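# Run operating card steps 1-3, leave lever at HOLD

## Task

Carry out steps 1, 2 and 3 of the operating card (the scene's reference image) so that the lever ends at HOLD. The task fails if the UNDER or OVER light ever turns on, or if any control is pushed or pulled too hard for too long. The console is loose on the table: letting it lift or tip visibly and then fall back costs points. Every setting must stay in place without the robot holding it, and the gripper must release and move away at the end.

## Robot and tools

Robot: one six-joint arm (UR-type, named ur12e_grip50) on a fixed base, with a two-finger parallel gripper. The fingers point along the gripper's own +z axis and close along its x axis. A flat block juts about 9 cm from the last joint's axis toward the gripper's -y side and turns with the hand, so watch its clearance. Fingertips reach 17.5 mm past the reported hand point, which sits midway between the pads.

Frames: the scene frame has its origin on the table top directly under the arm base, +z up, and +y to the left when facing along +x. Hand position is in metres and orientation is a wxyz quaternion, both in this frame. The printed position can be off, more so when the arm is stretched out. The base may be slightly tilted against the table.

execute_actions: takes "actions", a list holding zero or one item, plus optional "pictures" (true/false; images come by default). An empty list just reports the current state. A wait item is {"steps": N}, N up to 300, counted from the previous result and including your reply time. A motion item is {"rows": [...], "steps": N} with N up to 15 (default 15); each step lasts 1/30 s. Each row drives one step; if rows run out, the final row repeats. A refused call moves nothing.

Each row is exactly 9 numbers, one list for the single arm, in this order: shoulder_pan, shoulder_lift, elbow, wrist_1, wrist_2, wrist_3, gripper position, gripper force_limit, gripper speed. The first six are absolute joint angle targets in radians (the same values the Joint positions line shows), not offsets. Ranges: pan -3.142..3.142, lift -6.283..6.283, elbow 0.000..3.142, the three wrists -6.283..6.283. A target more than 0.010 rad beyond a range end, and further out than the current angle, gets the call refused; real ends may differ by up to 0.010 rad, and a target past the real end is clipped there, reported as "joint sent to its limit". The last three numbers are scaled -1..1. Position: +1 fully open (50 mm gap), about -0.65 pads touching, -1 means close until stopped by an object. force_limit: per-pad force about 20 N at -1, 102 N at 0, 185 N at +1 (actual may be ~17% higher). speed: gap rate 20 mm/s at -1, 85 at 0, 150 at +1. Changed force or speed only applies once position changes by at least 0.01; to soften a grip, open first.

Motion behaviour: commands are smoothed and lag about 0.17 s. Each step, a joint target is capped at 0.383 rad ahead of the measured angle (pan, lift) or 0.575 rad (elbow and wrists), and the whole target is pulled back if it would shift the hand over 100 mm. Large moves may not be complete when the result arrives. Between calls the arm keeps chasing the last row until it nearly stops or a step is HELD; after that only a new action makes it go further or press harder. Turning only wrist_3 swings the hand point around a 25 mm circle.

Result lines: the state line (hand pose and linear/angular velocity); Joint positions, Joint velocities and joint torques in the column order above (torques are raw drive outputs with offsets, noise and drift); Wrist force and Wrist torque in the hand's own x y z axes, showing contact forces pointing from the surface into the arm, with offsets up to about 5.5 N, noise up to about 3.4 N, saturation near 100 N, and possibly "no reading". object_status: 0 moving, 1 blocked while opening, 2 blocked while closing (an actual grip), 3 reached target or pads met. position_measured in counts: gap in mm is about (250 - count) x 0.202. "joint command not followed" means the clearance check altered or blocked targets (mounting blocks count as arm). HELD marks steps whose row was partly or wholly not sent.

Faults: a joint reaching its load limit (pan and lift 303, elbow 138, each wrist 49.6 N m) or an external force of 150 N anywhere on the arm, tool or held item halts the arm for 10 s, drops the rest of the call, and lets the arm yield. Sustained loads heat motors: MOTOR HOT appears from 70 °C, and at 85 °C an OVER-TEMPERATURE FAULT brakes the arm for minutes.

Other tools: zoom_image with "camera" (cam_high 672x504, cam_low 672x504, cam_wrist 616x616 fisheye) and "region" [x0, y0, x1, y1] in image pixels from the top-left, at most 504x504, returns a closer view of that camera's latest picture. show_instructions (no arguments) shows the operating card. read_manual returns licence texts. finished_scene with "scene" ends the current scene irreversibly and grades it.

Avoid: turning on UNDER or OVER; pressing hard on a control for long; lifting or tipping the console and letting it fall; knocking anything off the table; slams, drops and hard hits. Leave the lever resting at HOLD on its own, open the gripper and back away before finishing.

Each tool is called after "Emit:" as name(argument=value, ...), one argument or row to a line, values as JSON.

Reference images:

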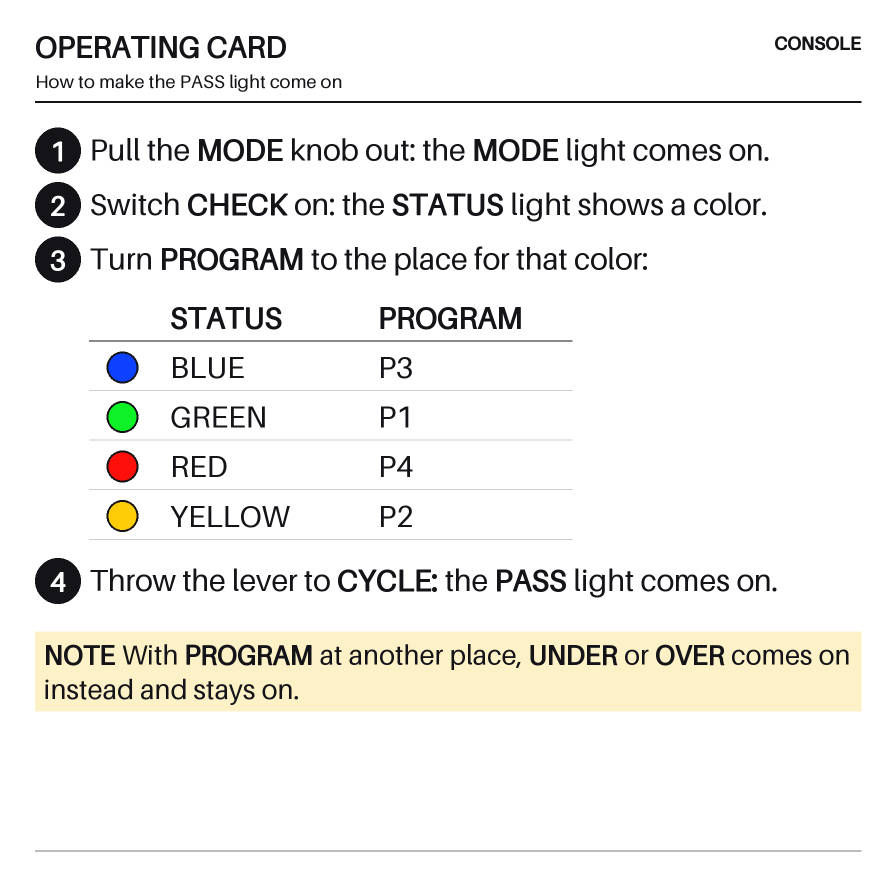

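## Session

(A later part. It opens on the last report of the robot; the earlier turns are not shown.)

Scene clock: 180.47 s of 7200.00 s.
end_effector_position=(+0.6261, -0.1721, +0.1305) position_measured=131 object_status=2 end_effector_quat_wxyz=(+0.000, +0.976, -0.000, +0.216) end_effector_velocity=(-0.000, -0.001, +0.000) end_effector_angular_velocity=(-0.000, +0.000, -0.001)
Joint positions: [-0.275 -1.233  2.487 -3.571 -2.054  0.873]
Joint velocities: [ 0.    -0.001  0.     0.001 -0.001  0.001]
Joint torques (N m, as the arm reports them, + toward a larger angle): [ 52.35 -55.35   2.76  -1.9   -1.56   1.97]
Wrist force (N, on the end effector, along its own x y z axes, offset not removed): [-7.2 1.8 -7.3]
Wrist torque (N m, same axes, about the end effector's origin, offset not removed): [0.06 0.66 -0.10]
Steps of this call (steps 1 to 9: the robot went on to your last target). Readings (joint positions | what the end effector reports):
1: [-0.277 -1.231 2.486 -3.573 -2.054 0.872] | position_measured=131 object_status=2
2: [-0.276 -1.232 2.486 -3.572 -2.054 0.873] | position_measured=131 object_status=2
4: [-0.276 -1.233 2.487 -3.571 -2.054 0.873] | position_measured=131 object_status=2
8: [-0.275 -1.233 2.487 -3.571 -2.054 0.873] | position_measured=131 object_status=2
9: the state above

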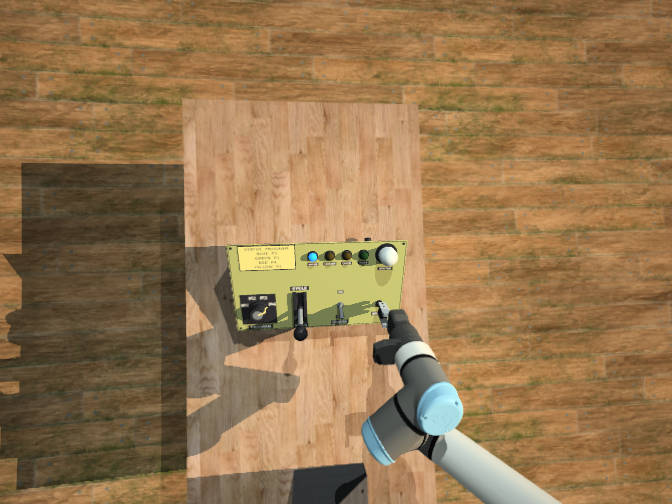

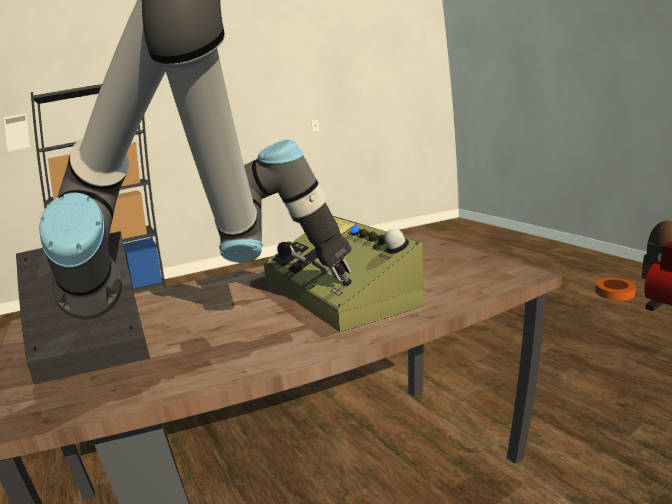

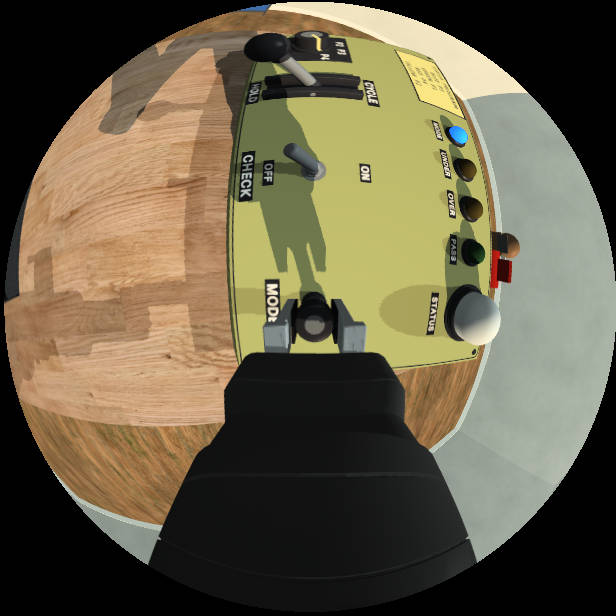

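Emit:
execute_actions(
  actions=[
    {"rows":[[-0.2749,-1.2346,2.4874,-3.5697,-2.0547,0.8739,-1,-0.5,-0.7],[-0.2744,-1.2356,2.4877,-3.5688,-2.0551,0.8743,-1,-0.5,-0.7],[-0.2739,-1.2367,2.4881,-3.5679,-2.0554,0.8747,-1,-0.5,-0.7],[-0.2734,-1.2377,2.4884,-3.5670,-2.0557,0.8751,-1,-0.5,-0.7],[-0.2729,-1.2388,2.4888,-3.5662,-2.0561,0.8756,-1,-0.5,-0.7],[-0.2724,-1.2398,2.4892,-3.5653,-2.0564,0.8760,-1,-0.5,-0.7],[-0.2724,-1.2398,2.4892,-3.5653,-2.0564,0.8760,-1,-0.5,-0.7],[-0.2724,-1.2398,2.4892,-3.5653,-2.0564,0.8760,-1,-0.5,-0.7],[-0.2724,-1.2398,2.4892,-3.5653,-2.0564,0.8760,-1,-0.5,-0.7],[-0.2724,-1.2398,2.4892,-3.5653,-2.0564,0.8760,-1,-0.5,-0.7],[-0.2724,-1.2398,2.4892,-3.5653,-2.0564,0.8760,1,-0.5,0.5]],"steps":15},
  ],
  pictures=false,
)

Emit:
execute_actions(
  actions=[
    {"rows":[[-0.2699,-1.2367,2.4894,-3.5675,-2.0581,0.8782,1,-0.5,0.5],[-0.2657,-1.2315,2.4897,-3.5713,-2.0609,0.8817,1,-0.5,0.5],[-0.2599,-1.2243,2.4902,-3.5765,-2.0648,0.8868,1,-0.5,0.5],[-0.2532,-1.2160,2.4907,-3.5825,-2.0692,0.8925,1,-0.5,0.5],[-0.2456,-1.2067,2.4913,-3.5892,-2.0742,0.8990,1,-0.5,0.5],[-0.2373,-1.1964,2.4920,-3.5967,-2.0798,0.9062,1,-0.5,0.5],[-0.2281,-1.1851,2.4928,-3.6049,-2.0859,0.9141,1,-0.5,0.5],[-0.2189,-1.1737,2.4935,-3.6132,-2.0920,0.9220,1,-0.5,0.5],[-0.2089,-1.1613,2.4943,-3.6221,-2.0987,0.9306,1,-0.5,0.5],[-0.1988,-1.1489,2.4951,-3.6311,-2.1054,0.9392,1,-0.5,0.5],[-0.1888,-1.1365,2.4959,-3.6401,-2.1121,0.9478,1,-0.5,0.5]],"steps":11},
  ],
  pictures=false,
)

Emit:
execute_actions(
  actions=[
    {"rows":[[-0.1789,-1.1234,2.4954,-3.6479,-2.1184,0.9568,1,-0.5,0.5],[-0.1690,-1.1103,2.4949,-3.6556,-2.1247,0.9659,1,-0.5,0.5],[-0.1591,-1.0972,2.4945,-3.6634,-2.1310,0.9749,1,-0.5,0.5],[-0.1500,-1.0852,2.4940,-3.6705,-2.1367,0.9832,1,-0.5,0.5],[-0.1410,-1.0732,2.4936,-3.6776,-2.1425,0.9915,1,-0.5,0.5],[-0.1327,-1.0622,2.4932,-3.6841,-2.1477,0.9991,1,-0.5,0.5],[-0.1253,-1.0524,2.4928,-3.6899,-2.1524,1.0059,1,-0.5,0.5],[-0.1187,-1.0437,2.4925,-3.6951,-2.1566,1.0119,1,-0.5,0.5],[-0.1129,-1.0360,2.4922,-3.6996,-2.1603,1.0172,1,-0.5,0.5],[-0.1088,-1.0306,2.4920,-3.7029,-2.1629,1.0209,1,-0.5,0.5],[-0.1063,-1.0273,2.4919,-3.7048,-2.1645,1.0232,1,-0.5,0.5]],"steps":14},
  ],
)

Emit:
execute_actions(
  actions=[
    {"rows":[[-0.1049,-1.0282,2.4891,-3.7004,-2.1654,1.0246,1,-0.5,0.5],[-0.1035,-1.0290,2.4864,-3.6960,-2.1663,1.0259,1,-0.5,0.5],[-0.1021,-1.0299,2.4836,-3.6915,-2.1671,1.0273,1,-0.5,0.5],[-0.1006,-1.0308,2.4808,-3.6871,-2.1680,1.0286,1,-0.5,0.5],[-0.0992,-1.0317,2.4780,-3.6827,-2.1689,1.0300,1,-0.5,0.5],[-0.0978,-1.0325,2.4753,-3.6783,-2.1698,1.0314,1,-0.5,0.5],[-0.0964,-1.0334,2.4725,-3.6739,-2.1706,1.0327,1,-0.5,0.5],[-0.0950,-1.0343,2.4697,-3.6694,-2.1715,1.0341,1,-0.5,0.5],[-0.0936,-1.0351,2.4669,-3.6650,-2.1724,1.0354,1,-0.5,0.5],[-0.0922,-1.0360,2.4642,-3.6606,-2.1733,1.0368,1,-0.5,0.5],[-0.0907,-1.0369,2.4614,-3.6562,-2.1741,1.0382,1,-0.5,0.5],[-0.0893,-1.0377,2.4586,-3.6518,-2.1750,1.0395,1,-0.5,0.5],[-0.0879,-1.0386,2.4558,-3.6473,-2.1759,1.0409,1,-0.5,0.5],[-0.0865,-1.0395,2.4531,-3.6429,-2.1768,1.0422,1,-0.5,0.5],[-0.0851,-1.0404,2.4503,-3.6385,-2.1776,1.0436,1,-0.5,0.5]],"steps":15},
  ],
  pictures=false,
)

Emit:
execute_actions(
  actions=[
    {"rows":[[-0.0837,-1.0412,2.4475,-3.6341,-2.1785,1.0450,1,-0.5,0.5],[-0.0822,-1.0421,2.4447,-3.6297,-2.1794,1.0463,1,-0.5,0.5],[-0.0808,-1.0430,2.4420,-3.6252,-2.1803,1.0477,1,-0.5,0.5],[-0.0794,-1.0438,2.4392,-3.6208,-2.1811,1.0490,1,-0.5,0.5],[-0.0780,-1.0447,2.4364,-3.6164,-2.1820,1.0504,1,-0.5,0.5]],"steps":14},
  ],
)

Scene clock: 225.47 s of 7200.00 s.
end_effector_position=(+0.6248, -0.1721, +0.1332) position_measured=46 object_status=0 end_effector_quat_wxyz=(+0.000, +0.976, -0.000, +0.216) end_effector_velocity=(+0.000, -0.000, +0.001) end_effector_angular_velocity=(-0.001, -0.001, +0.000)
Joint positions: [-0.272 -1.24   2.489 -3.565 -2.056  0.876]
Joint velocities: [ 0.002 -0.001 -0.001  0.001 -0.002 -0.   ]
Joint torques (N m, as the arm reports them, + toward a larger angle): [ 55.15 -55.73   3.67  -2.19  -2.33   2.12]
Wrist force (N, on the end effector, along its own x y z axes, offset not removed): [-3.5 1.0 3.1]
Wrist torque (N m, same axes, about the end effector's origin, offset not removed): [0.26 0.75 0.01]
Steps of this call (steps 1 to 15: the robot went on to your last target; steps 16 to 90: nothing new was sent; then 41.50 s passed at rest; steps 91 to 105: all 15 steps of this action). Readings (joint positions | what the end effector reports):
91: [-0.275 -1.234 2.487 -3.571 -2.054 0.874] | position_measured=131 object_status=2
92: [-0.275 -1.234 2.487 -3.570 -2.054 0.874] | position_measured=131 object_status=2
94: [-0.275 -1.235 2.487 -3.569 -2.055 0.874] | position_measured=131 object_status=2
98: [-0.273 -1.238 2.489 -3.567 -2.056 0.875] | position_measured=131 object_status=2
105: the state above

Scene clock: 225.83 s of 7200.00 s.
end_effector_position=(+0.6243, -0.1365, +0.1319) position_measured=3 object_status=3 end_effector_quat_wxyz=(-0.000, +0.976, -0.000, +0.216) end_effector_velocity=(-0.010, +0.191, -0.006) end_effector_angular_velocity=(-0.003, +0.000, +0.002)
Joint positions: [-0.223 -1.179  2.493 -3.61  -2.09   0.919]
Joint velocities: [ 0.267  0.328  0.023 -0.238 -0.178  0.227]
Joint torques (N m, as the arm reports them, + toward a larger angle): [ 58.55 -20.65   5.95  -8.32  -2.78   3.4 ]
Wrist force (N, on the end effector, along its own x y z axes, offset not removed): [-1.1 2.2 5.3]
Wrist torque (N m, same axes, about the end effector's origin, offset not removed): [0.37 0.31 0.00]
Steps of this call (steps 1 to 11: all 11 steps of this action). Readings (joint positions | what the end effector reports):
1: [-0.272 -1.240 2.489 -3.565 -2.056 0.876] | position_measured=27 object_status=0
2: [-0.272 -1.239 2.489 -3.566 -2.057 0.876] | position_measured=10 object_status=0
4: [-0.268 -1.234 2.490 -3.569 -2.059 0.880] | position_measured=3 object_status=0
8: [-0.247 -1.209 2.491 -3.588 -2.073 0.898] | position_measured=3 object_status=0
11: the state above

Scene clock: 226.30 s of 7200.00 s.
end_effector_position=(+0.6193, -0.0564, +0.1274) position_measured=3 object_status=3 end_effector_quat_wxyz=(+0.000, +0.976, -0.000, +0.216) end_effector_velocity=(-0.005, +0.053, -0.003) end_effector_angular_velocity=(-0.002, -0.002, +0.002)
Joint positions: [-0.112 -1.035  2.492 -3.7   -2.161  1.018]
Joint velocities: [ 0.073  0.096 -0.004 -0.056 -0.045  0.065]
Joint torques (N m, as the arm reports them, + toward a larger angle): [ 51.02 -40.46 -13.1   -6.35  -2.54   2.31]
Wrist force (N, on the end effector, along its own x y z axes, offset not removed): [-1.1 -1.7 2.1]
Wrist torque (N m, same axes, about the end effector's origin, offset not removed): [-0.25 0.31 -0.13]
Steps of this call (steps 1 to 14: all 14 steps of this action). Readings (joint positions | what the end effector reports):
1: [-0.213 -1.167 2.494 -3.618 -2.096 0.927] | position_measured=3 object_status=3
2: [-0.204 -1.155 2.494 -3.626 -2.102 0.935] | position_measured=3 object_status=3
4: [-0.185 -1.131 2.495 -3.643 -2.115 0.952] | position_measured=3 object_status=3
8: [-0.148 -1.082 2.494 -3.672 -2.138 0.986] | position_measured=3 object_status=3
14: the state above

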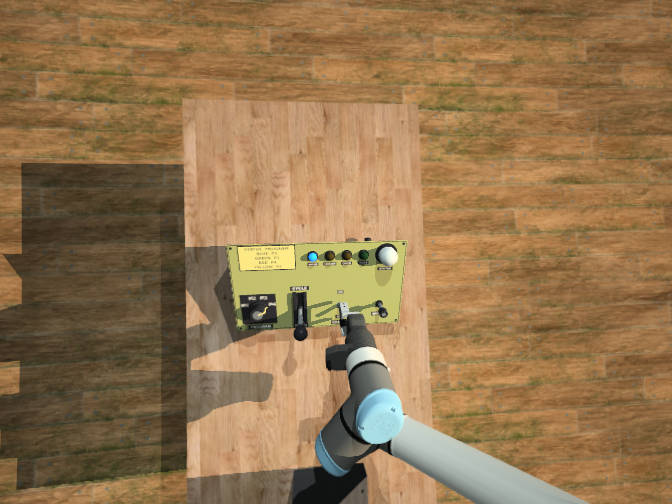

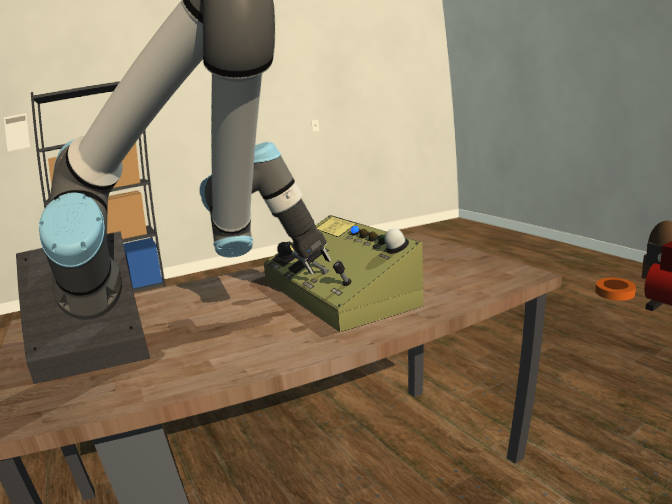

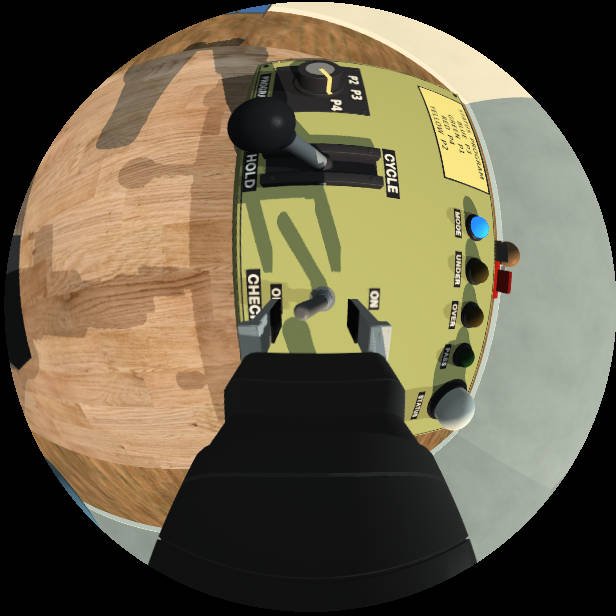

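Scene clock: 226.80 s of 7200.00 s.
end_effector_position=(+0.6360, -0.0521, +0.1347) position_measured=3 object_status=3 end_effector_quat_wxyz=(+0.000, +0.976, -0.000, +0.216) end_effector_velocity=(+0.045, -0.001, +0.021) end_effector_angular_velocity=(-0.001, -0.001, -0.002)
Joint positions: [-0.09  -1.037  2.46  -3.654 -2.175  1.039]
Joint velocities: [ 0.042 -0.026 -0.083  0.129 -0.027  0.04 ]
Joint torques (N m, as the arm reports them, + toward a larger angle): [ 57.8  -55.46 -14.77  -2.42  -2.62   2.61]
Wrist force (N, on the end effector, along its own x y z axes, offset not removed): [-4.2 0.6 1.9]
Wrist torque (N m, same axes, about the end effector's origin, offset not removed): [0.16 0.43 0.01]
Steps of this call (steps 1 to 15: all 15 steps of this action). Readings (joint positions | what the end effector reports):
1: [-0.110 -1.033 2.492 -3.702 -2.162 1.020] | position_measured=3 object_status=3
2: [-0.109 -1.031 2.492 -3.702 -2.163 1.021] | position_measured=3 object_status=3
4: [-0.106 -1.030 2.489 -3.699 -2.165 1.024] | position_measured=3 object_status=3
8: [-0.100 -1.031 2.479 -3.684 -2.168 1.029] | position_measured=3 object_status=3
15: the state above

Scene clock: 227.27 s of 7200.00 s.
end_effector_position=(+0.6486, -0.0522, +0.1409) position_measured=3 object_status=3 end_effector_quat_wxyz=(+0.000, +0.976, -0.000, +0.216) end_effector_velocity=(+0.002, -0.001, +0.001) end_effector_angular_velocity=(-0.001, -0.000, -0.002)
Joint positions: [-0.078 -1.045  2.437 -3.617 -2.182  1.05 ]
Joint velocities: [ 0.001 -0.001 -0.004  0.005 -0.002  0.002]
Joint torques (N m, as the arm reports them, + toward a larger angle): [ 55.83 -58.8  -16.3   -2.81  -2.79   2.43]
Wrist force (N, on the end effector, along its own x y z axes, offset not removed): [0.1 0.1 5.5]
Wrist torque (N m, same axes, about the end effector's origin, offset not removed): [0.08 0.16 -0.15]
Steps of this call (steps 1 to 14: all 14 steps of this action). Readings (joint positions | what the end effector reports):
1: [-0.089 -1.038 2.457 -3.650 -2.175 1.040] | position_measured=3 object_status=3
2: [-0.087 -1.039 2.455 -3.645 -2.176 1.041] | position_measured=3 object_status=3
4: [-0.084 -1.041 2.449 -3.637 -2.178 1.044] | position_measured=3 object_status=3
8: [-0.080 -1.044 2.440 -3.622 -2.181 1.049] | position_measured=3 object_status=3
14: the state above

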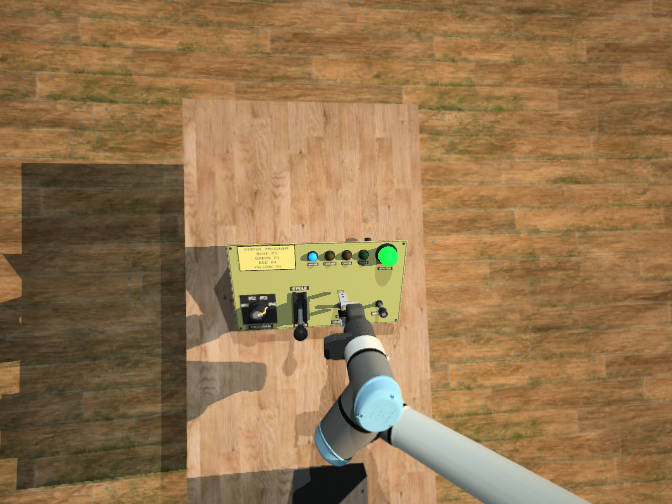

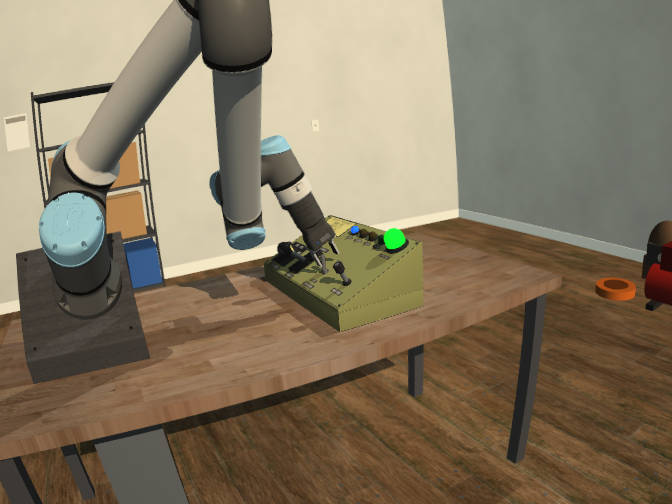

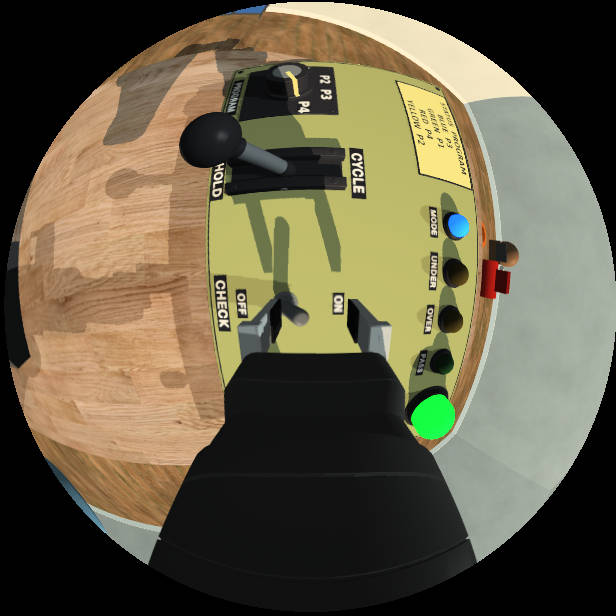

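Emit:
zoom_image(
  camera="cam_high",
  region=[230, 285, 315, 345],
)

Emit:
zoom_image(
  camera="cam_wrist",
  region=[220, 50, 350, 130],
)

Region (230, 285, 315, 345) of cam_high's 672x504 image, scaled by 5.929, with more detail than that image has; it fills the top 356 rows of this view, and the rest is white.

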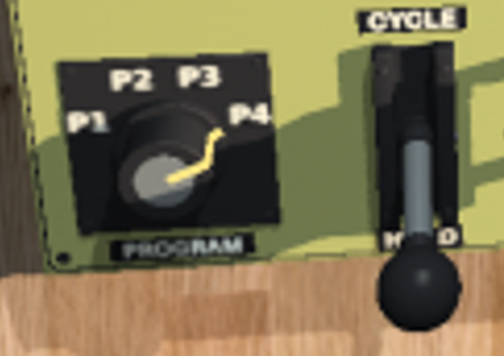

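Region (220, 50, 350, 130) of cam_wrist's 616x616 image, scaled by 3.877, with more detail than that image has; it fills the top 310 rows of this view, and the rest is white.

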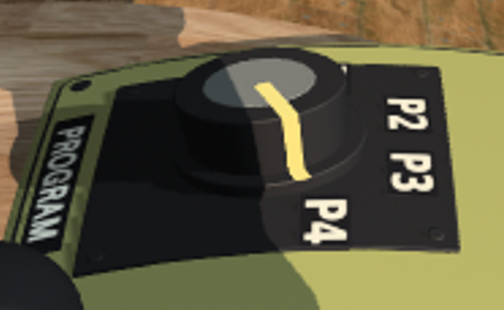

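Emit:
execute_actions(
  actions=[
    {"rows":[[-0.0745,-1.0470,2.4372,-3.6127,-2.1840,1.054,1,-0.5,0.5],[-0.0675,-1.0515,2.4388,-3.6052,-2.1879,1.062,1,-0.5,0.5],[-0.0571,-1.0584,2.4412,-3.5940,-2.1938,1.077,1,-0.5,0.5],[-0.0448,-1.0664,2.4440,-3.5810,-2.2007,1.096,1,-0.5,0.5],[-0.0309,-1.0755,2.4472,-3.5661,-2.2086,1.122,1,-0.5,0.5],[-0.0152,-1.0857,2.4508,-3.5493,-2.2175,1.157,1,-0.5,0.5],[0.0023,-1.0971,2.4548,-3.5307,-2.2273,1.201,1,-0.5,0.5],[0.0197,-1.1085,2.4588,-3.5121,-2.2372,1.252,1,-0.5,0.5],[0.0389,-1.1211,2.4632,-3.4916,-2.2480,1.315,1,-0.5,0.5],[0.0581,-1.1336,2.4676,-3.4711,-2.2588,1.385,1,-0.5,0.5],[0.0773,-1.1462,2.4720,-3.4506,-2.2697,1.464,1,-0.5,0.5],[0.0965,-1.1587,2.4764,-3.4301,-2.2805,1.55,1,-0.5,0.5]],"steps":12},
  ],
  pictures=false,
)

Emit:
execute_actions(
  actions=[
    {"rows":[[0.1124,-1.1392,2.4728,-3.4322,-2.2873,1.627,1,-0.5,0.5],[0.1284,-1.1197,2.4692,-3.4343,-2.2941,1.703,1,-0.5,0.5],[0.1443,-1.1001,2.4656,-3.4364,-2.3010,1.780,1,-0.5,0.5],[0.1602,-1.0806,2.4620,-3.4385,-2.3078,1.857,1,-0.5,0.5],[0.1762,-1.0611,2.4585,-3.4407,-2.3146,1.933,1,-0.5,0.5],[0.1921,-1.0416,2.4549,-3.4428,-2.3214,2.010,1,-0.5,0.5],[0.2080,-1.0221,2.4513,-3.4449,-2.3282,2.087,1,-0.5,0.5],[0.2239,-1.0025,2.4477,-3.4470,-2.3351,2.163,1,-0.5,0.5],[0.2399,-0.9830,2.4441,-3.4491,-2.3419,2.240,1,-0.5,0.5],[0.2558,-0.9635,2.4405,-3.4512,-2.3487,2.317,1,-0.5,0.5],[0.2717,-0.9440,2.4369,-3.4533,-2.3555,2.393,1,-0.5,0.5],[0.2877,-0.9245,2.4333,-3.4554,-2.3623,2.470,1,-0.5,0.5],[0.3036,-0.9049,2.4297,-3.4575,-2.3692,2.547,1,-0.5,0.5],[0.3195,-0.8854,2.4261,-3.4596,-2.3760,2.623,1,-0.5,0.5],[0.3354,-0.8659,2.4225,-3.4618,-2.3828,2.70,1,-0.5,0.5]],"steps":15},
  ],
  pictures=false,
)

Emit:
execute_actions(
  actions=[
    {"rows":[[0.3302,-0.8421,2.4142,-3.4822,-2.3810,2.760,1,-0.5,0.5],[0.3251,-0.8184,2.4058,-3.5027,-2.3792,2.812,1,-0.5,0.5],[0.3199,-0.7946,2.3975,-3.5231,-2.3774,2.858,1,-0.5,0.5],[0.3147,-0.7708,2.3891,-3.5436,-2.3755,2.898,1,-0.5,0.5],[0.3100,-0.7492,2.3815,-3.5621,-2.3739,2.932,1,-0.5,0.5],[0.3053,-0.7276,2.3739,-3.5807,-2.3722,2.961,1,-0.5,0.5],[0.3011,-0.7081,2.3671,-3.5974,-2.3708,2.985,1,-0.5,0.5],[0.2973,-0.6909,2.3610,-3.6123,-2.3694,3.004,1,-0.5,0.5],[0.2940,-0.6757,2.3557,-3.6253,-2.3683,3.019,1,-0.5,0.5],[0.2912,-0.6628,2.3512,-3.6365,-2.3673,3.030,1,-0.5,0.5],[0.2893,-0.6541,2.3481,-3.6439,-2.3666,3.036,1,-0.5,0.5],[0.2884,-0.6498,2.3466,-3.6476,-2.3663,3.0396,1,-0.5,0.5]],"steps":15},
  ],
  pictures=false,
)

Emit:
execute_actions(
  actions=[
    {"steps":12},
  ],
)

Emit:
zoom_image(
  camera="cam_wrist",
  region=[250, 240, 380, 360],
)

Scene clock: 335.90 s of 7200.00 s.
end_effector_position=(+0.6284, -0.0253, +0.1941) position_measured=3 object_status=3 end_effector_quat_wxyz=(-0.013, +0.975, -0.056, +0.215) end_effector_velocity=(-0.104, +0.121, +0.257) end_effector_angular_velocity=(+0.417, -0.006, -0.924)
Joint positions: [ 0.029 -1.115  2.461 -3.503 -2.243  1.276]
Joint velocities: [ 0.523 -0.343  0.121  0.555 -0.295  1.562]
Joint torques (N m, as the arm reports them, + toward a larger angle): [ 58.9  -66.11   1.36   0.2   -3.64  10.32]
Wrist force (N, on the end effector, along its own x y z axes, offset not removed): [-2.1 0.5 2.4]
Wrist torque (N m, same axes, about the end effector's origin, offset not removed): [0.12 0.53 -0.01]
Steps of this call (steps 1 to 15: the robot went on to your last target; steps 16 to 90: nothing new was sent; then 105.23 s passed at rest; steps 91 to 102: all 12 steps of this action). Readings (joint positions | what the end effector reports):
91: [-0.078 -1.045 2.436 -3.616 -2.182 1.050] | position_measured=3 object_status=3
92: [-0.077 -1.045 2.436 -3.616 -2.182 1.051] | position_measured=3 object_status=3
94: [-0.071 -1.049 2.438 -3.609 -2.186 1.059] | position_measured=3 object_status=3
98: [-0.034 -1.074 2.447 -3.569 -2.207 1.120] | position_measured=3 object_status=3
102: the state above

Scene clock: 336.40 s of 7200.00 s.
end_effector_position=(+0.6063, +0.1158, +0.2217) position_measured=3 object_status=3 end_effector_quat_wxyz=(-0.096, +0.878, -0.428, +0.192) end_effector_velocity=(-0.072, +0.313, -0.025) end_effector_angular_velocity=(+0.673, -0.013, -1.519)
Joint positions: [ 0.277 -0.938  2.435 -3.454 -2.358  2.365]
Joint velocities: [ 0.473  0.576 -0.106 -0.061 -0.203  2.26 ]
Joint torques (N m, as the arm reports them, + toward a larger angle): [ 55.3  -16.78 -20.96  -6.98  -4.17   8.31]
Wrist force (N, on the end effector, along its own x y z axes, offset not removed): [-3.2 0.0 4.0]
Wrist torque (N m, same axes, about the end effector's origin, offset not removed): [0.10 0.77 -0.05]
Steps of this call (steps 1 to 15: all 15 steps of this action). Readings (joint positions | what the end effector reports):
1: [0.047 -1.127 2.465 -3.484 -2.253 1.332] | position_measured=3 object_status=3
2: [0.065 -1.134 2.468 -3.467 -2.263 1.395] | position_measured=3 object_status=3
4: [0.099 -1.127 2.469 -3.449 -2.280 1.533] | position_measured=3 object_status=3
8: [0.165 -1.070 2.460 -3.443 -2.310 1.830] | position_measured=3 object_status=3
15: the state above

Scene clock: 336.90 s of 7200.00 s.
end_effector_position=(+0.6196, +0.1873, +0.1481) position_measured=3 object_status=3 end_effector_quat_wxyz=(-0.151, +0.697, -0.684, +0.154) end_effector_velocity=(+0.008, +0.031, -0.060) end_effector_angular_velocity=(+0.094, +0.001, -0.205)
Joint positions: [ 0.291 -0.663  2.351 -3.636 -2.367  3.024]
Joint velocities: [-0.032  0.163 -0.055 -0.137  0.01   0.185]
Joint torques (N m, as the arm reports them, + toward a larger angle): [ 27.22 -57.22 -17.06  -6.35   2.7    1.27]
Wrist force (N, on the end effector, along its own x y z axes, offset not removed): [-3.2 2.2 3.4]
Wrist torque (N m, same axes, about the end effector's origin, offset not removed): [0.52 0.70 0.02]
Steps of this call (steps 1 to 15: all 15 steps of this action). Readings (joint positions | what the end effector reports):
1: [0.292 -0.919 2.432 -3.457 -2.365 2.441] | position_measured=3 object_status=3
2: [0.305 -0.899 2.427 -3.462 -2.370 2.517] | position_measured=3 object_status=3
4: [0.316 -0.856 2.415 -3.483 -2.375 2.659] | position_measured=3 object_status=3
8: [0.310 -0.767 2.386 -3.550 -2.374 2.874] | position_measured=3 object_status=3
15: the state above

Scene clock: 337.30 s of 7200.00 s.
end_effector_position=(+0.6203, +0.1898, +0.1432) position_measured=3 object_status=3 end_effector_quat_wxyz=(-0.153, +0.690, -0.691, +0.153) end_effector_velocity=(+0.000, -0.000, -0.000) end_effector_angular_velocity=(+0.000, +0.000, -0.002)
Joint positions: [ 0.288 -0.65   2.347 -3.648 -2.366  3.039]
Joint velocities: [-0.     0.001 -0.    -0.001 -0.     0.001]
Joint torques (N m, as the arm reports them, + toward a larger angle): [ 26.02 -40.8  -16.75  -6.96   3.2    2.84]
Wrist force (N, on the end effector, along its own x y z axes, offset not removed): [-0.8 2.5 4.7]
Wrist torque (N m, same axes, about the end effector's origin, offset not removed): [0.53 0.22 -0.08]
Steps of this call (steps 1 to 12: the robot went on to your last target). Readings (joint positions | what the end effector reports):
1: [0.290 -0.659 2.350 -3.640 -2.367 3.029] | position_measured=3 object_status=3
2: [0.290 -0.656 2.349 -3.643 -2.367 3.033] | position_measured=3 object_status=3
4: [0.289 -0.652 2.348 -3.645 -2.366 3.037] | position_measured=3 object_status=3
8: [0.289 -0.650 2.347 -3.647 -2.366 3.039] | position_measured=3 object_status=3
12: the state above

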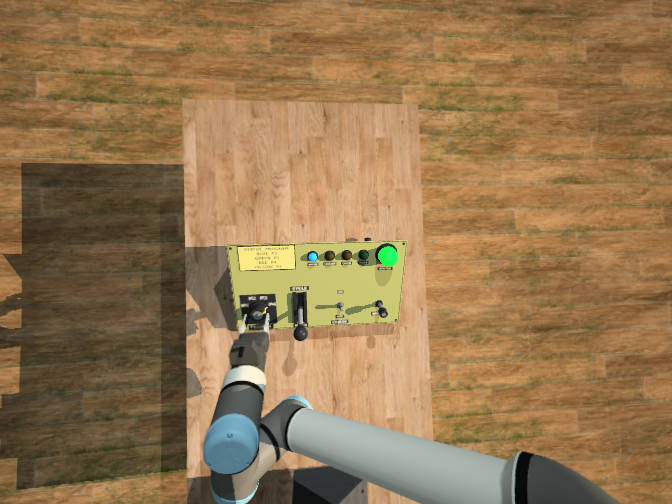

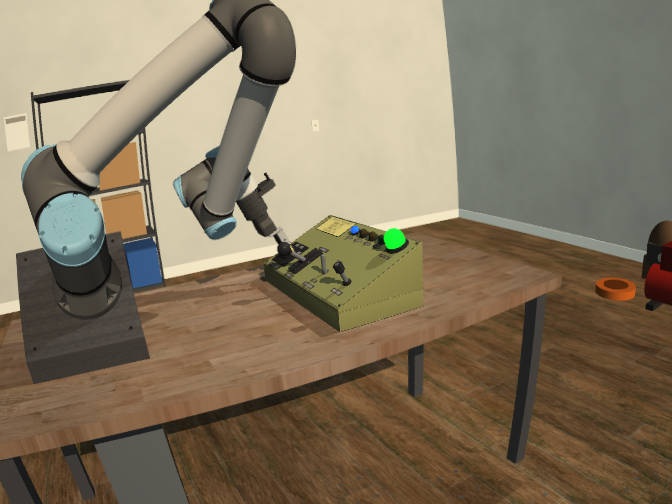

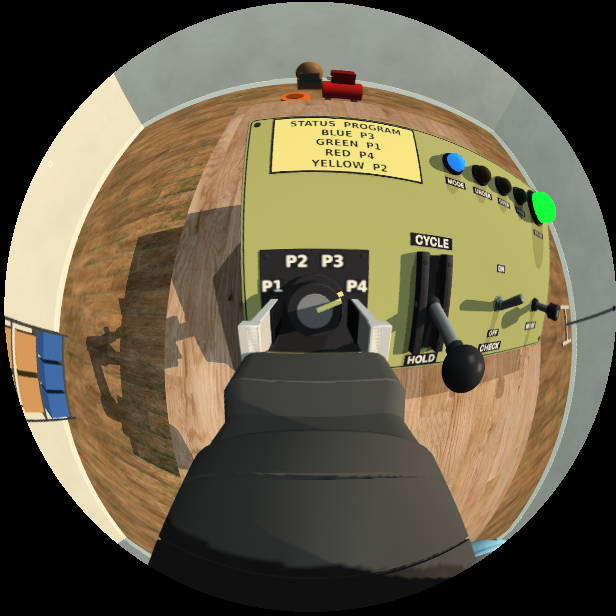

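Region (250, 240, 380, 360) of cam_wrist's 616x616 image, scaled by 3.877, with more detail than that image has; it fills the top 465 rows of this view, and the rest is white.

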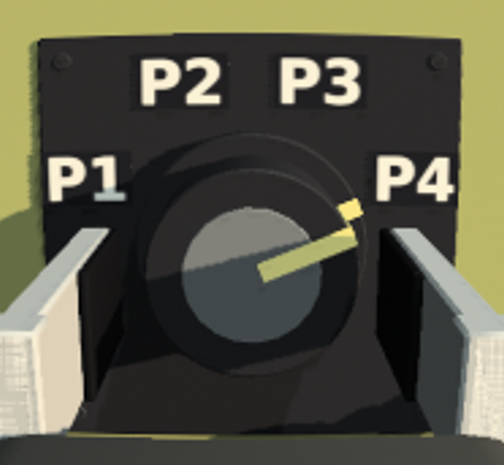

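Emit:
execute_actions(
  actions=[
    {"rows":[[0.2867,-0.6476,2.3457,-3.6504,-2.3656,3.0374,1,-0.5,0.5],[0.2838,-0.6438,2.3441,-3.6554,-2.3645,3.0335,1,-0.5,0.5],[0.2800,-0.6389,2.3420,-3.6618,-2.3630,3.0286,1,-0.5,0.5],[0.2757,-0.6334,2.3398,-3.6688,-2.3614,3.0231,1,-0.5,0.5],[0.2711,-0.6274,2.3373,-3.6766,-2.3596,3.0170,1,-0.5,0.5],[0.2665,-0.6214,2.3347,-3.6844,-2.3578,3.0109,1,-0.5,0.5],[0.2618,-0.6154,2.3322,-3.6922,-2.3560,3.0049,1,-0.5,0.5],[0.2576,-0.6099,2.3300,-3.6993,-2.3543,2.9994,1,-0.5,0.5],[0.2538,-0.6050,2.3279,-3.7057,-2.3529,2.9944,1,-0.5,0.5],[0.2504,-0.6007,2.3261,-3.7113,-2.3515,2.9900,1,-0.5,0.5],[0.2479,-0.5974,2.3247,-3.7156,-2.3506,2.9867,1,-0.5,0.5],[0.2462,-0.5952,2.3238,-3.7184,-2.3499,2.9845,1,-0.5,0.5]],"steps":15},
  ],
  pictures=false,
)

Emit:
execute_actions(
  actions=[
    {"rows":[[0.2462,-0.5952,2.3238,-3.7184,-2.3499,2.9845,1,-0.5,0.5],[0.2462,-0.5952,2.3238,-3.7184,-2.3499,2.9845,1,-0.5,0.5],[0.2462,-0.5952,2.3238,-3.7184,-2.3499,2.9845,-1,-0.8,-0.7]],"steps":15},
  ],
)

Emit:
zoom_image(
  camera="cam_wrist",
  region=[250, 240, 380, 360],
)

Emit:
execute_actions(
  actions=[
    {"rows":[[0.2458,-0.5957,2.3241,-3.7186,-2.3498,2.9709,-1,-0.8,-0.7],[0.2450,-0.5964,2.3246,-3.7190,-2.3495,2.9464,-1,-0.8,-0.7],[0.2439,-0.5975,2.3253,-3.7196,-2.3490,2.9109,-1,-0.8,-0.7],[0.2426,-0.5988,2.3261,-3.7204,-2.3485,2.8673,-1,-0.8,-0.7],[0.2411,-0.6003,2.3271,-3.7212,-2.3478,2.8182,-1,-0.8,-0.7],[0.2395,-0.6019,2.3281,-3.7221,-2.3472,2.7665,-1,-0.8,-0.7],[0.2378,-0.6036,2.3291,-3.7230,-2.3465,2.7119,-1,-0.8,-0.7],[0.2363,-0.6055,2.3297,-3.7229,-2.3459,2.6577,-1,-0.8,-0.7],[0.2348,-0.6074,2.3302,-3.7228,-2.3453,2.6034,-1,-0.8,-0.7],[0.2333,-0.6093,2.3307,-3.7228,-2.3446,2.5491,-1,-0.8,-0.7],[0.2318,-0.6113,2.3312,-3.7227,-2.3440,2.4949,-1,-0.8,-0.7],[0.2303,-0.6132,2.3317,-3.7226,-2.3434,2.4406,-1,-0.8,-0.7]],"steps":12},
  ],
  pictures=false,
)

Emit:
execute_actions(
  actions=[
    {"rows":[[0.2291,-0.6152,2.3317,-3.7216,-2.3429,2.3867,-1,-0.8,-0.7],[0.2279,-0.6172,2.3316,-3.7205,-2.3424,2.3329,-1,-0.8,-0.7],[0.2267,-0.6193,2.3315,-3.7195,-2.3419,2.2790,-1,-0.8,-0.7],[0.2255,-0.6213,2.3314,-3.7185,-2.3414,2.2251,-1,-0.8,-0.7],[0.22435,-0.6233,2.3314,-3.7174,-2.3409,2.1712,-1,-0.8,-0.7]],"steps":15},
  ],
)

Scene clock: 402.03 s of 7200.00 s.
end_effector_position=(+0.6311, +0.1895, +0.1168) position_measured=3 object_status=3 end_effector_quat_wxyz=(-0.153, +0.690, -0.691, +0.153) end_effector_velocity=(+0.010, -0.001, -0.029) end_effector_angular_velocity=(-0.000, +0.001, +0.000)
Joint positions: [ 0.25  -0.6    2.326 -3.713 -2.351  2.989]
Joint velocities: [-0.042  0.053 -0.022 -0.068  0.016 -0.053]
Joint torques (N m, as the arm reports them, + toward a larger angle): [ 30.95 -44.84 -13.25  -7.35   3.03  -2.4 ]
Wrist force (N, on the end effector, along its own x y z axes, offset not removed): [-1.6 -0.8 3.5]
Wrist torque (N m, same axes, about the end effector's origin, offset not removed): [-0.15 0.45 -0.15]
Steps of this call (steps 1 to 30: the robot went on to your last target; steps 31 to 90: nothing new was sent; then 61.23 s passed at rest; steps 91 to 105: all 15 steps of this action). Readings (joint positions | what the end effector reports):
91: [0.288 -0.650 2.347 -3.648 -2.366 3.040] | position_measured=3 object_status=3
92: [0.288 -0.649 2.346 -3.648 -2.366 3.039] | position_measured=3 object_status=3
94: [0.285 -0.646 2.345 -3.653 -2.365 3.036] | position_measured=3 object_status=3
98: [0.272 -0.629 2.338 -3.674 -2.360 3.019] | position_measured=3 object_status=3
105: the state above

Scene clock: 402.53 s of 7200.00 s.
end_effector_position=(+0.6320, +0.1895, +0.1146) position_measured=35 object_status=2 end_effector_quat_wxyz=(-0.153, +0.690, -0.691, +0.153) end_effector_velocity=(+0.001, -0.001, -0.000) end_effector_angular_velocity=(+0.001, -0.000, -0.002)
Joint positions: [ 0.246 -0.595  2.324 -3.718 -2.35   2.985]
Joint velocities: [-0.001 -0.    -0.001 -0.     0.     0.   ]
Joint torques (N m, as the arm reports them, + toward a larger angle): [ 25.89 -37.69 -15.62  -5.66   4.45  -2.63]
Wrist force (N, on the end effector, along its own x y z axes, offset not removed): [2.5 -0.3 -9.3]
Wrist torque (N m, same axes, about the end effector's origin, offset not removed): [-0.27 0.27 -0.13]
Steps of this call (steps 1 to 15: all 15 steps of this action). Readings (joint positions | what the end effector reports):
1: [0.248 -0.598 2.325 -3.715 -2.351 2.987] | position_measured=3 object_status=3
2: [0.248 -0.597 2.325 -3.716 -2.350 2.986] | position_measured=3 object_status=3
4: [0.247 -0.596 2.324 -3.717 -2.350 2.985] | position_measured=12 object_status=0
8: [0.246 -0.595 2.324 -3.718 -2.350 2.985] | position_measured=35 object_status=0
15: the state above

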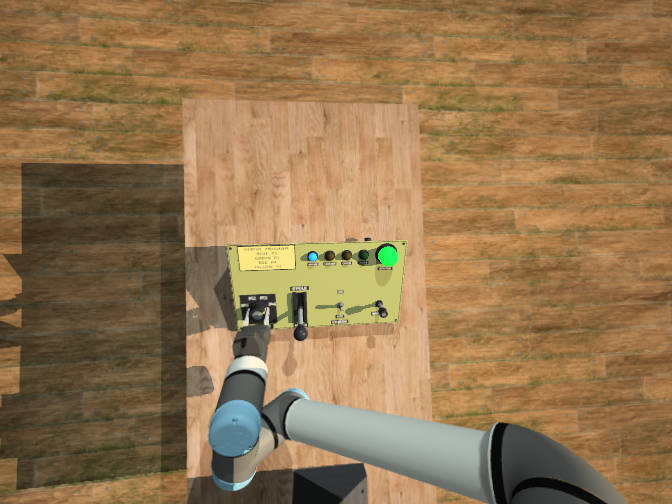

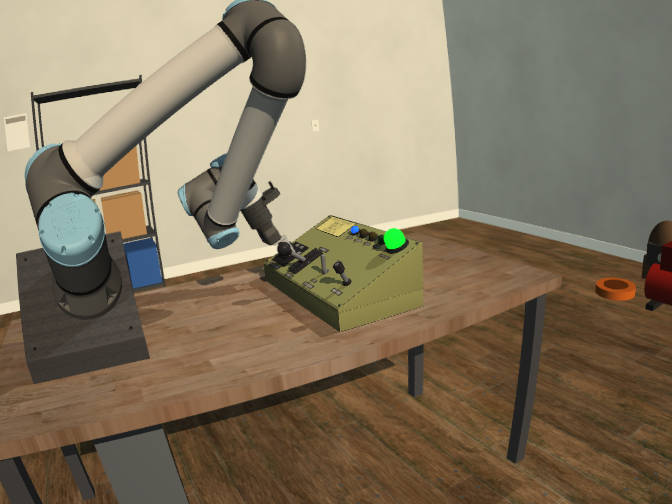

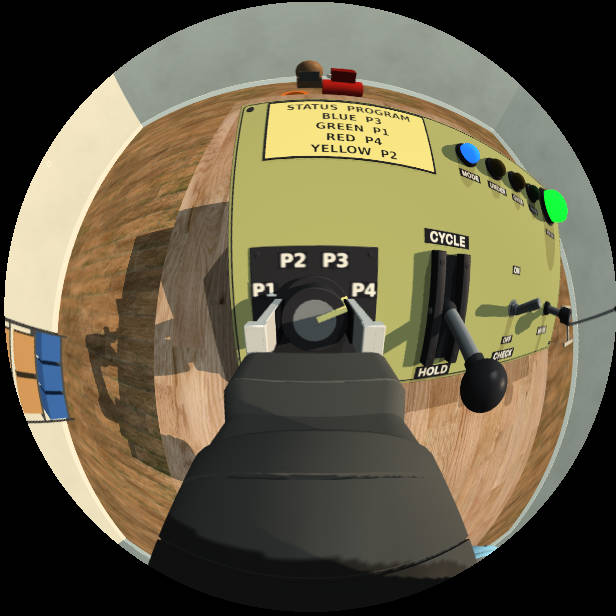

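Region (250, 240, 380, 360) of cam_wrist's 616x616 image, scaled by 3.877, with more detail than that image has; it fills the top 465 rows of this view, and the rest is white.

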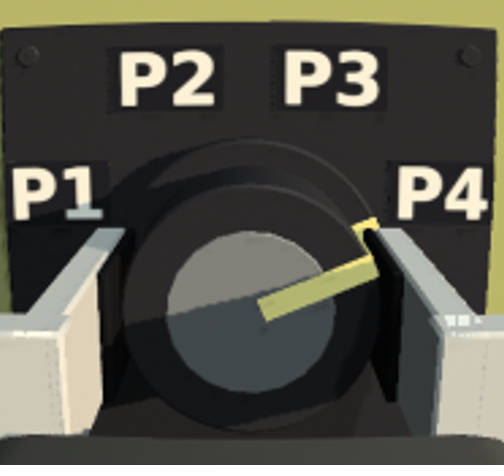

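Scene clock: 402.93 s of 7200.00 s.
end_effector_position=(+0.6324, +0.1890, +0.1147) position_measured=35 object_status=2 end_effector_quat_wxyz=(-0.127, +0.790, -0.574, +0.175) end_effector_velocity=(+0.001, -0.002, -0.000) end_effector_angular_velocity=(-0.614, +0.002, +1.316)
Joint positions: [ 0.236 -0.607  2.33  -3.722 -2.346  2.656]
Joint velocities: [-0.045 -0.054  0.019 -0.004  0.017 -1.509]
Joint torques (N m, as the arm reports them, + toward a larger angle): [ 19.29 -73.31  -8.69  -8.83   2.46  -6.4 ]
Wrist force (N, on the end effector, along its own x y z axes, offset not removed): [-10.1 13.9 -14.5]
Wrist torque (N m, same axes, about the end effector's origin, offset not removed): [0.00 0.08 -0.05]
Steps of this call (steps 1 to 12: all 12 steps of this action). Readings (joint positions | what the end effector reports):
1: [0.246 -0.595 2.324 -3.718 -2.350 2.984] | position_measured=35 object_status=2
2: [0.246 -0.595 2.324 -3.718 -2.350 2.982] | position_measured=35 object_status=2
4: [0.245 -0.596 2.324 -3.719 -2.350 2.962] | position_measured=35 object_status=2
8: [0.241 -0.600 2.327 -3.721 -2.348 2.844] | position_measured=35 object_status=2
12: the state above

Scene clock: 403.43 s of 7200.00 s.
end_effector_position=(+0.6320, +0.1894, +0.1146) position_measured=35 object_status=2 end_effector_quat_wxyz=(-0.083, +0.901, -0.376, +0.200) end_effector_velocity=(-0.001, -0.000, -0.001) end_effector_angular_velocity=(-0.024, +0.002, +0.051)
Joint positions: [ 0.224 -0.623  2.331 -3.718 -2.341  2.176]
Joint velocities: [-0.002 -0.001  0.001  0.001  0.    -0.057]
Joint torques (N m, as the arm reports them, + toward a larger angle): [ 35.29 -49.91 -10.32   3.95  10.77  -2.74]
Wrist force (N, on the end effector, along its own x y z axes, offset not removed): [21.3 16.8 -9.4]
Wrist torque (N m, same axes, about the end effector's origin, offset not removed): [0.19 -0.03 -0.06]
Steps of this call (steps 1 to 15: all 15 steps of this action). Readings (joint positions | what the end effector reports):
1: [0.234 -0.608 2.330 -3.722 -2.345 2.605] | position_measured=35 object_status=2
2: [0.233 -0.610 2.331 -3.722 -2.344 2.552] | position_measured=35 object_status=2
4: [0.230 -0.614 2.331 -3.721 -2.343 2.446] | position_measured=35 object_status=2
8: [0.226 -0.621 2.331 -3.719 -2.342 2.251] | position_measured=35 object_status=2
15: the state above

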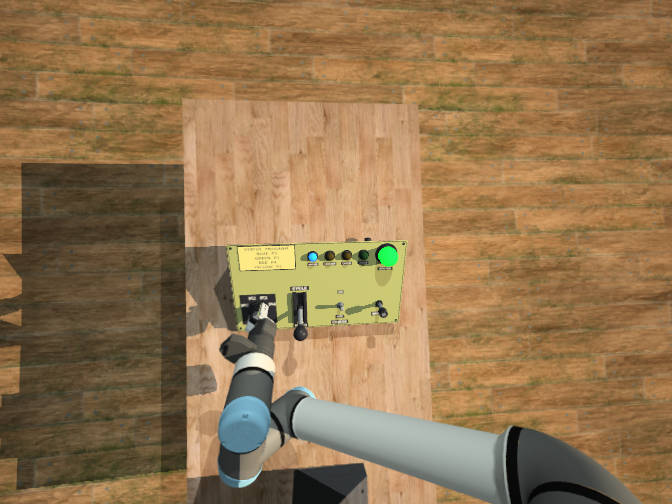

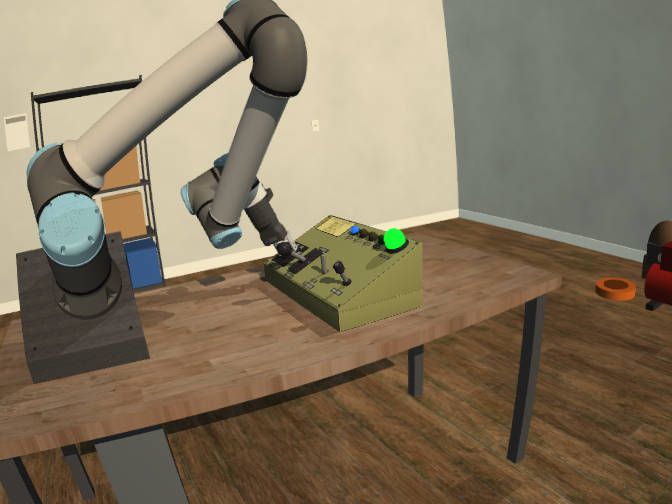

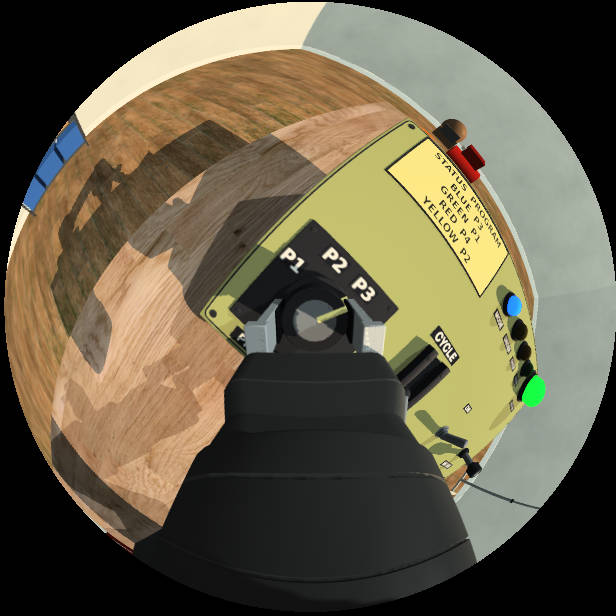

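Force is building up sideways; I'll release to relieve it while I correct.

Emit:
execute_actions(
  actions=[
    {"rows":[[0.22435,-0.6233,2.3314,-3.7174,-2.3409,2.1712,1,-0.8,0]],"steps":8},
  ],
)

Emit:
zoom_image(
  camera="cam_wrist",
  region=[250, 240, 380, 360],
)

Scene clock: 405.53 s of 7200.00 s.
end_effector_position=(+0.6319, +0.1896, +0.1144) position_measured=3 object_status=0 end_effector_quat_wxyz=(-0.083, +0.902, -0.374, +0.200) end_effector_velocity=(+0.001, -0.001, +0.000) end_effector_angular_velocity=(-0.002, -0.001, -0.002)
Joint positions: [ 0.224 -0.623  2.331 -3.717 -2.341  2.171]
Joint velocities: [-0.001 -0.    -0.001 -0.001 -0.002 -0.   ]
Joint torques (N m, as the arm reports them, + toward a larger angle): [ 54.99 -51.14  -6.57  -6.88  -3.34  -1.52]
Wrist force (N, on the end effector, along its own x y z axes, offset not removed): [-0.8 0.1 0.5]
Wrist torque (N m, same axes, about the end effector's origin, offset not removed): [0.01 0.36 -0.06]
Steps of this call (steps 1 to 15: the robot went on to your last target; steps 16 to 55: nothing new was sent; steps 56 to 63: all 8 steps of this action). Readings (joint positions | what the end effector reports):
56: [0.224 -0.623 2.331 -3.717 -2.341 2.171] | position_measured=30 object_status=0
57: [0.224 -0.623 2.331 -3.717 -2.341 2.171] | position_measured=16 object_status=0
59: [0.224 -0.623 2.331 -3.717 -2.340 2.171] | position_measured=3 object_status=0
63: the state above

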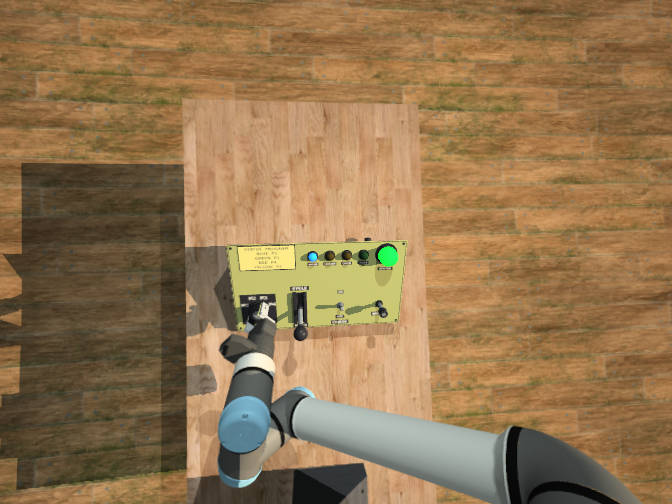

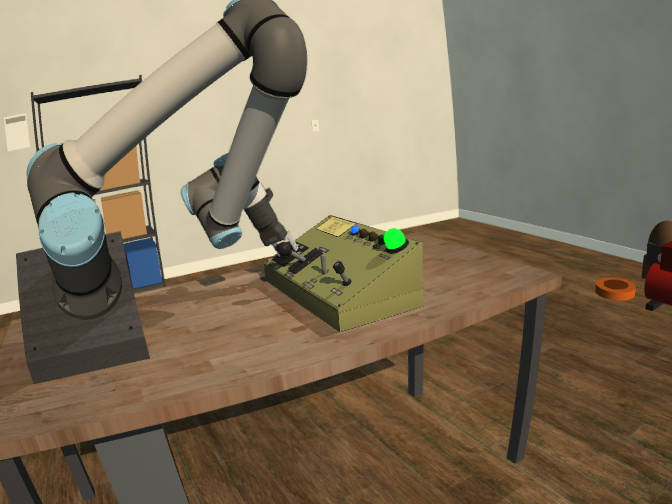

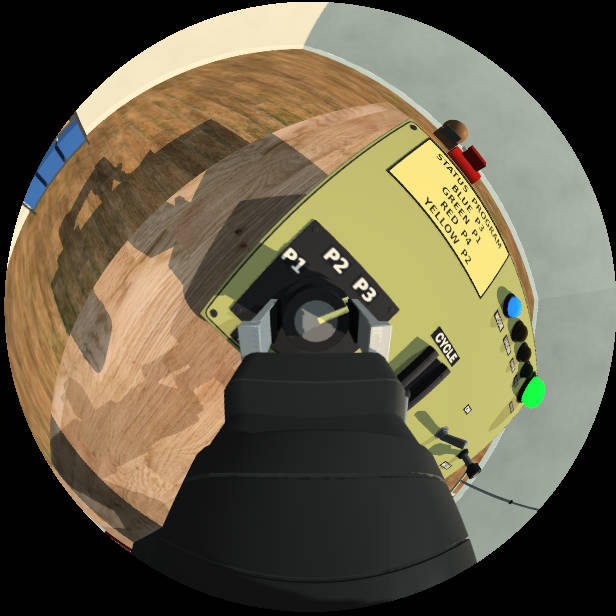

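Region (250, 240, 380, 360) of cam_wrist's 616x616 image, scaled by 3.877, with more detail than that image has; it fills the top 465 rows of this view, and the rest is white.

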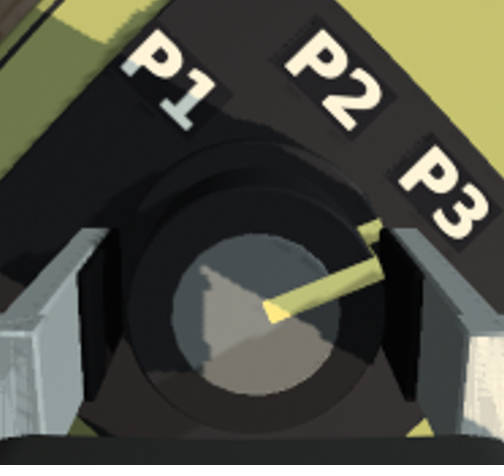

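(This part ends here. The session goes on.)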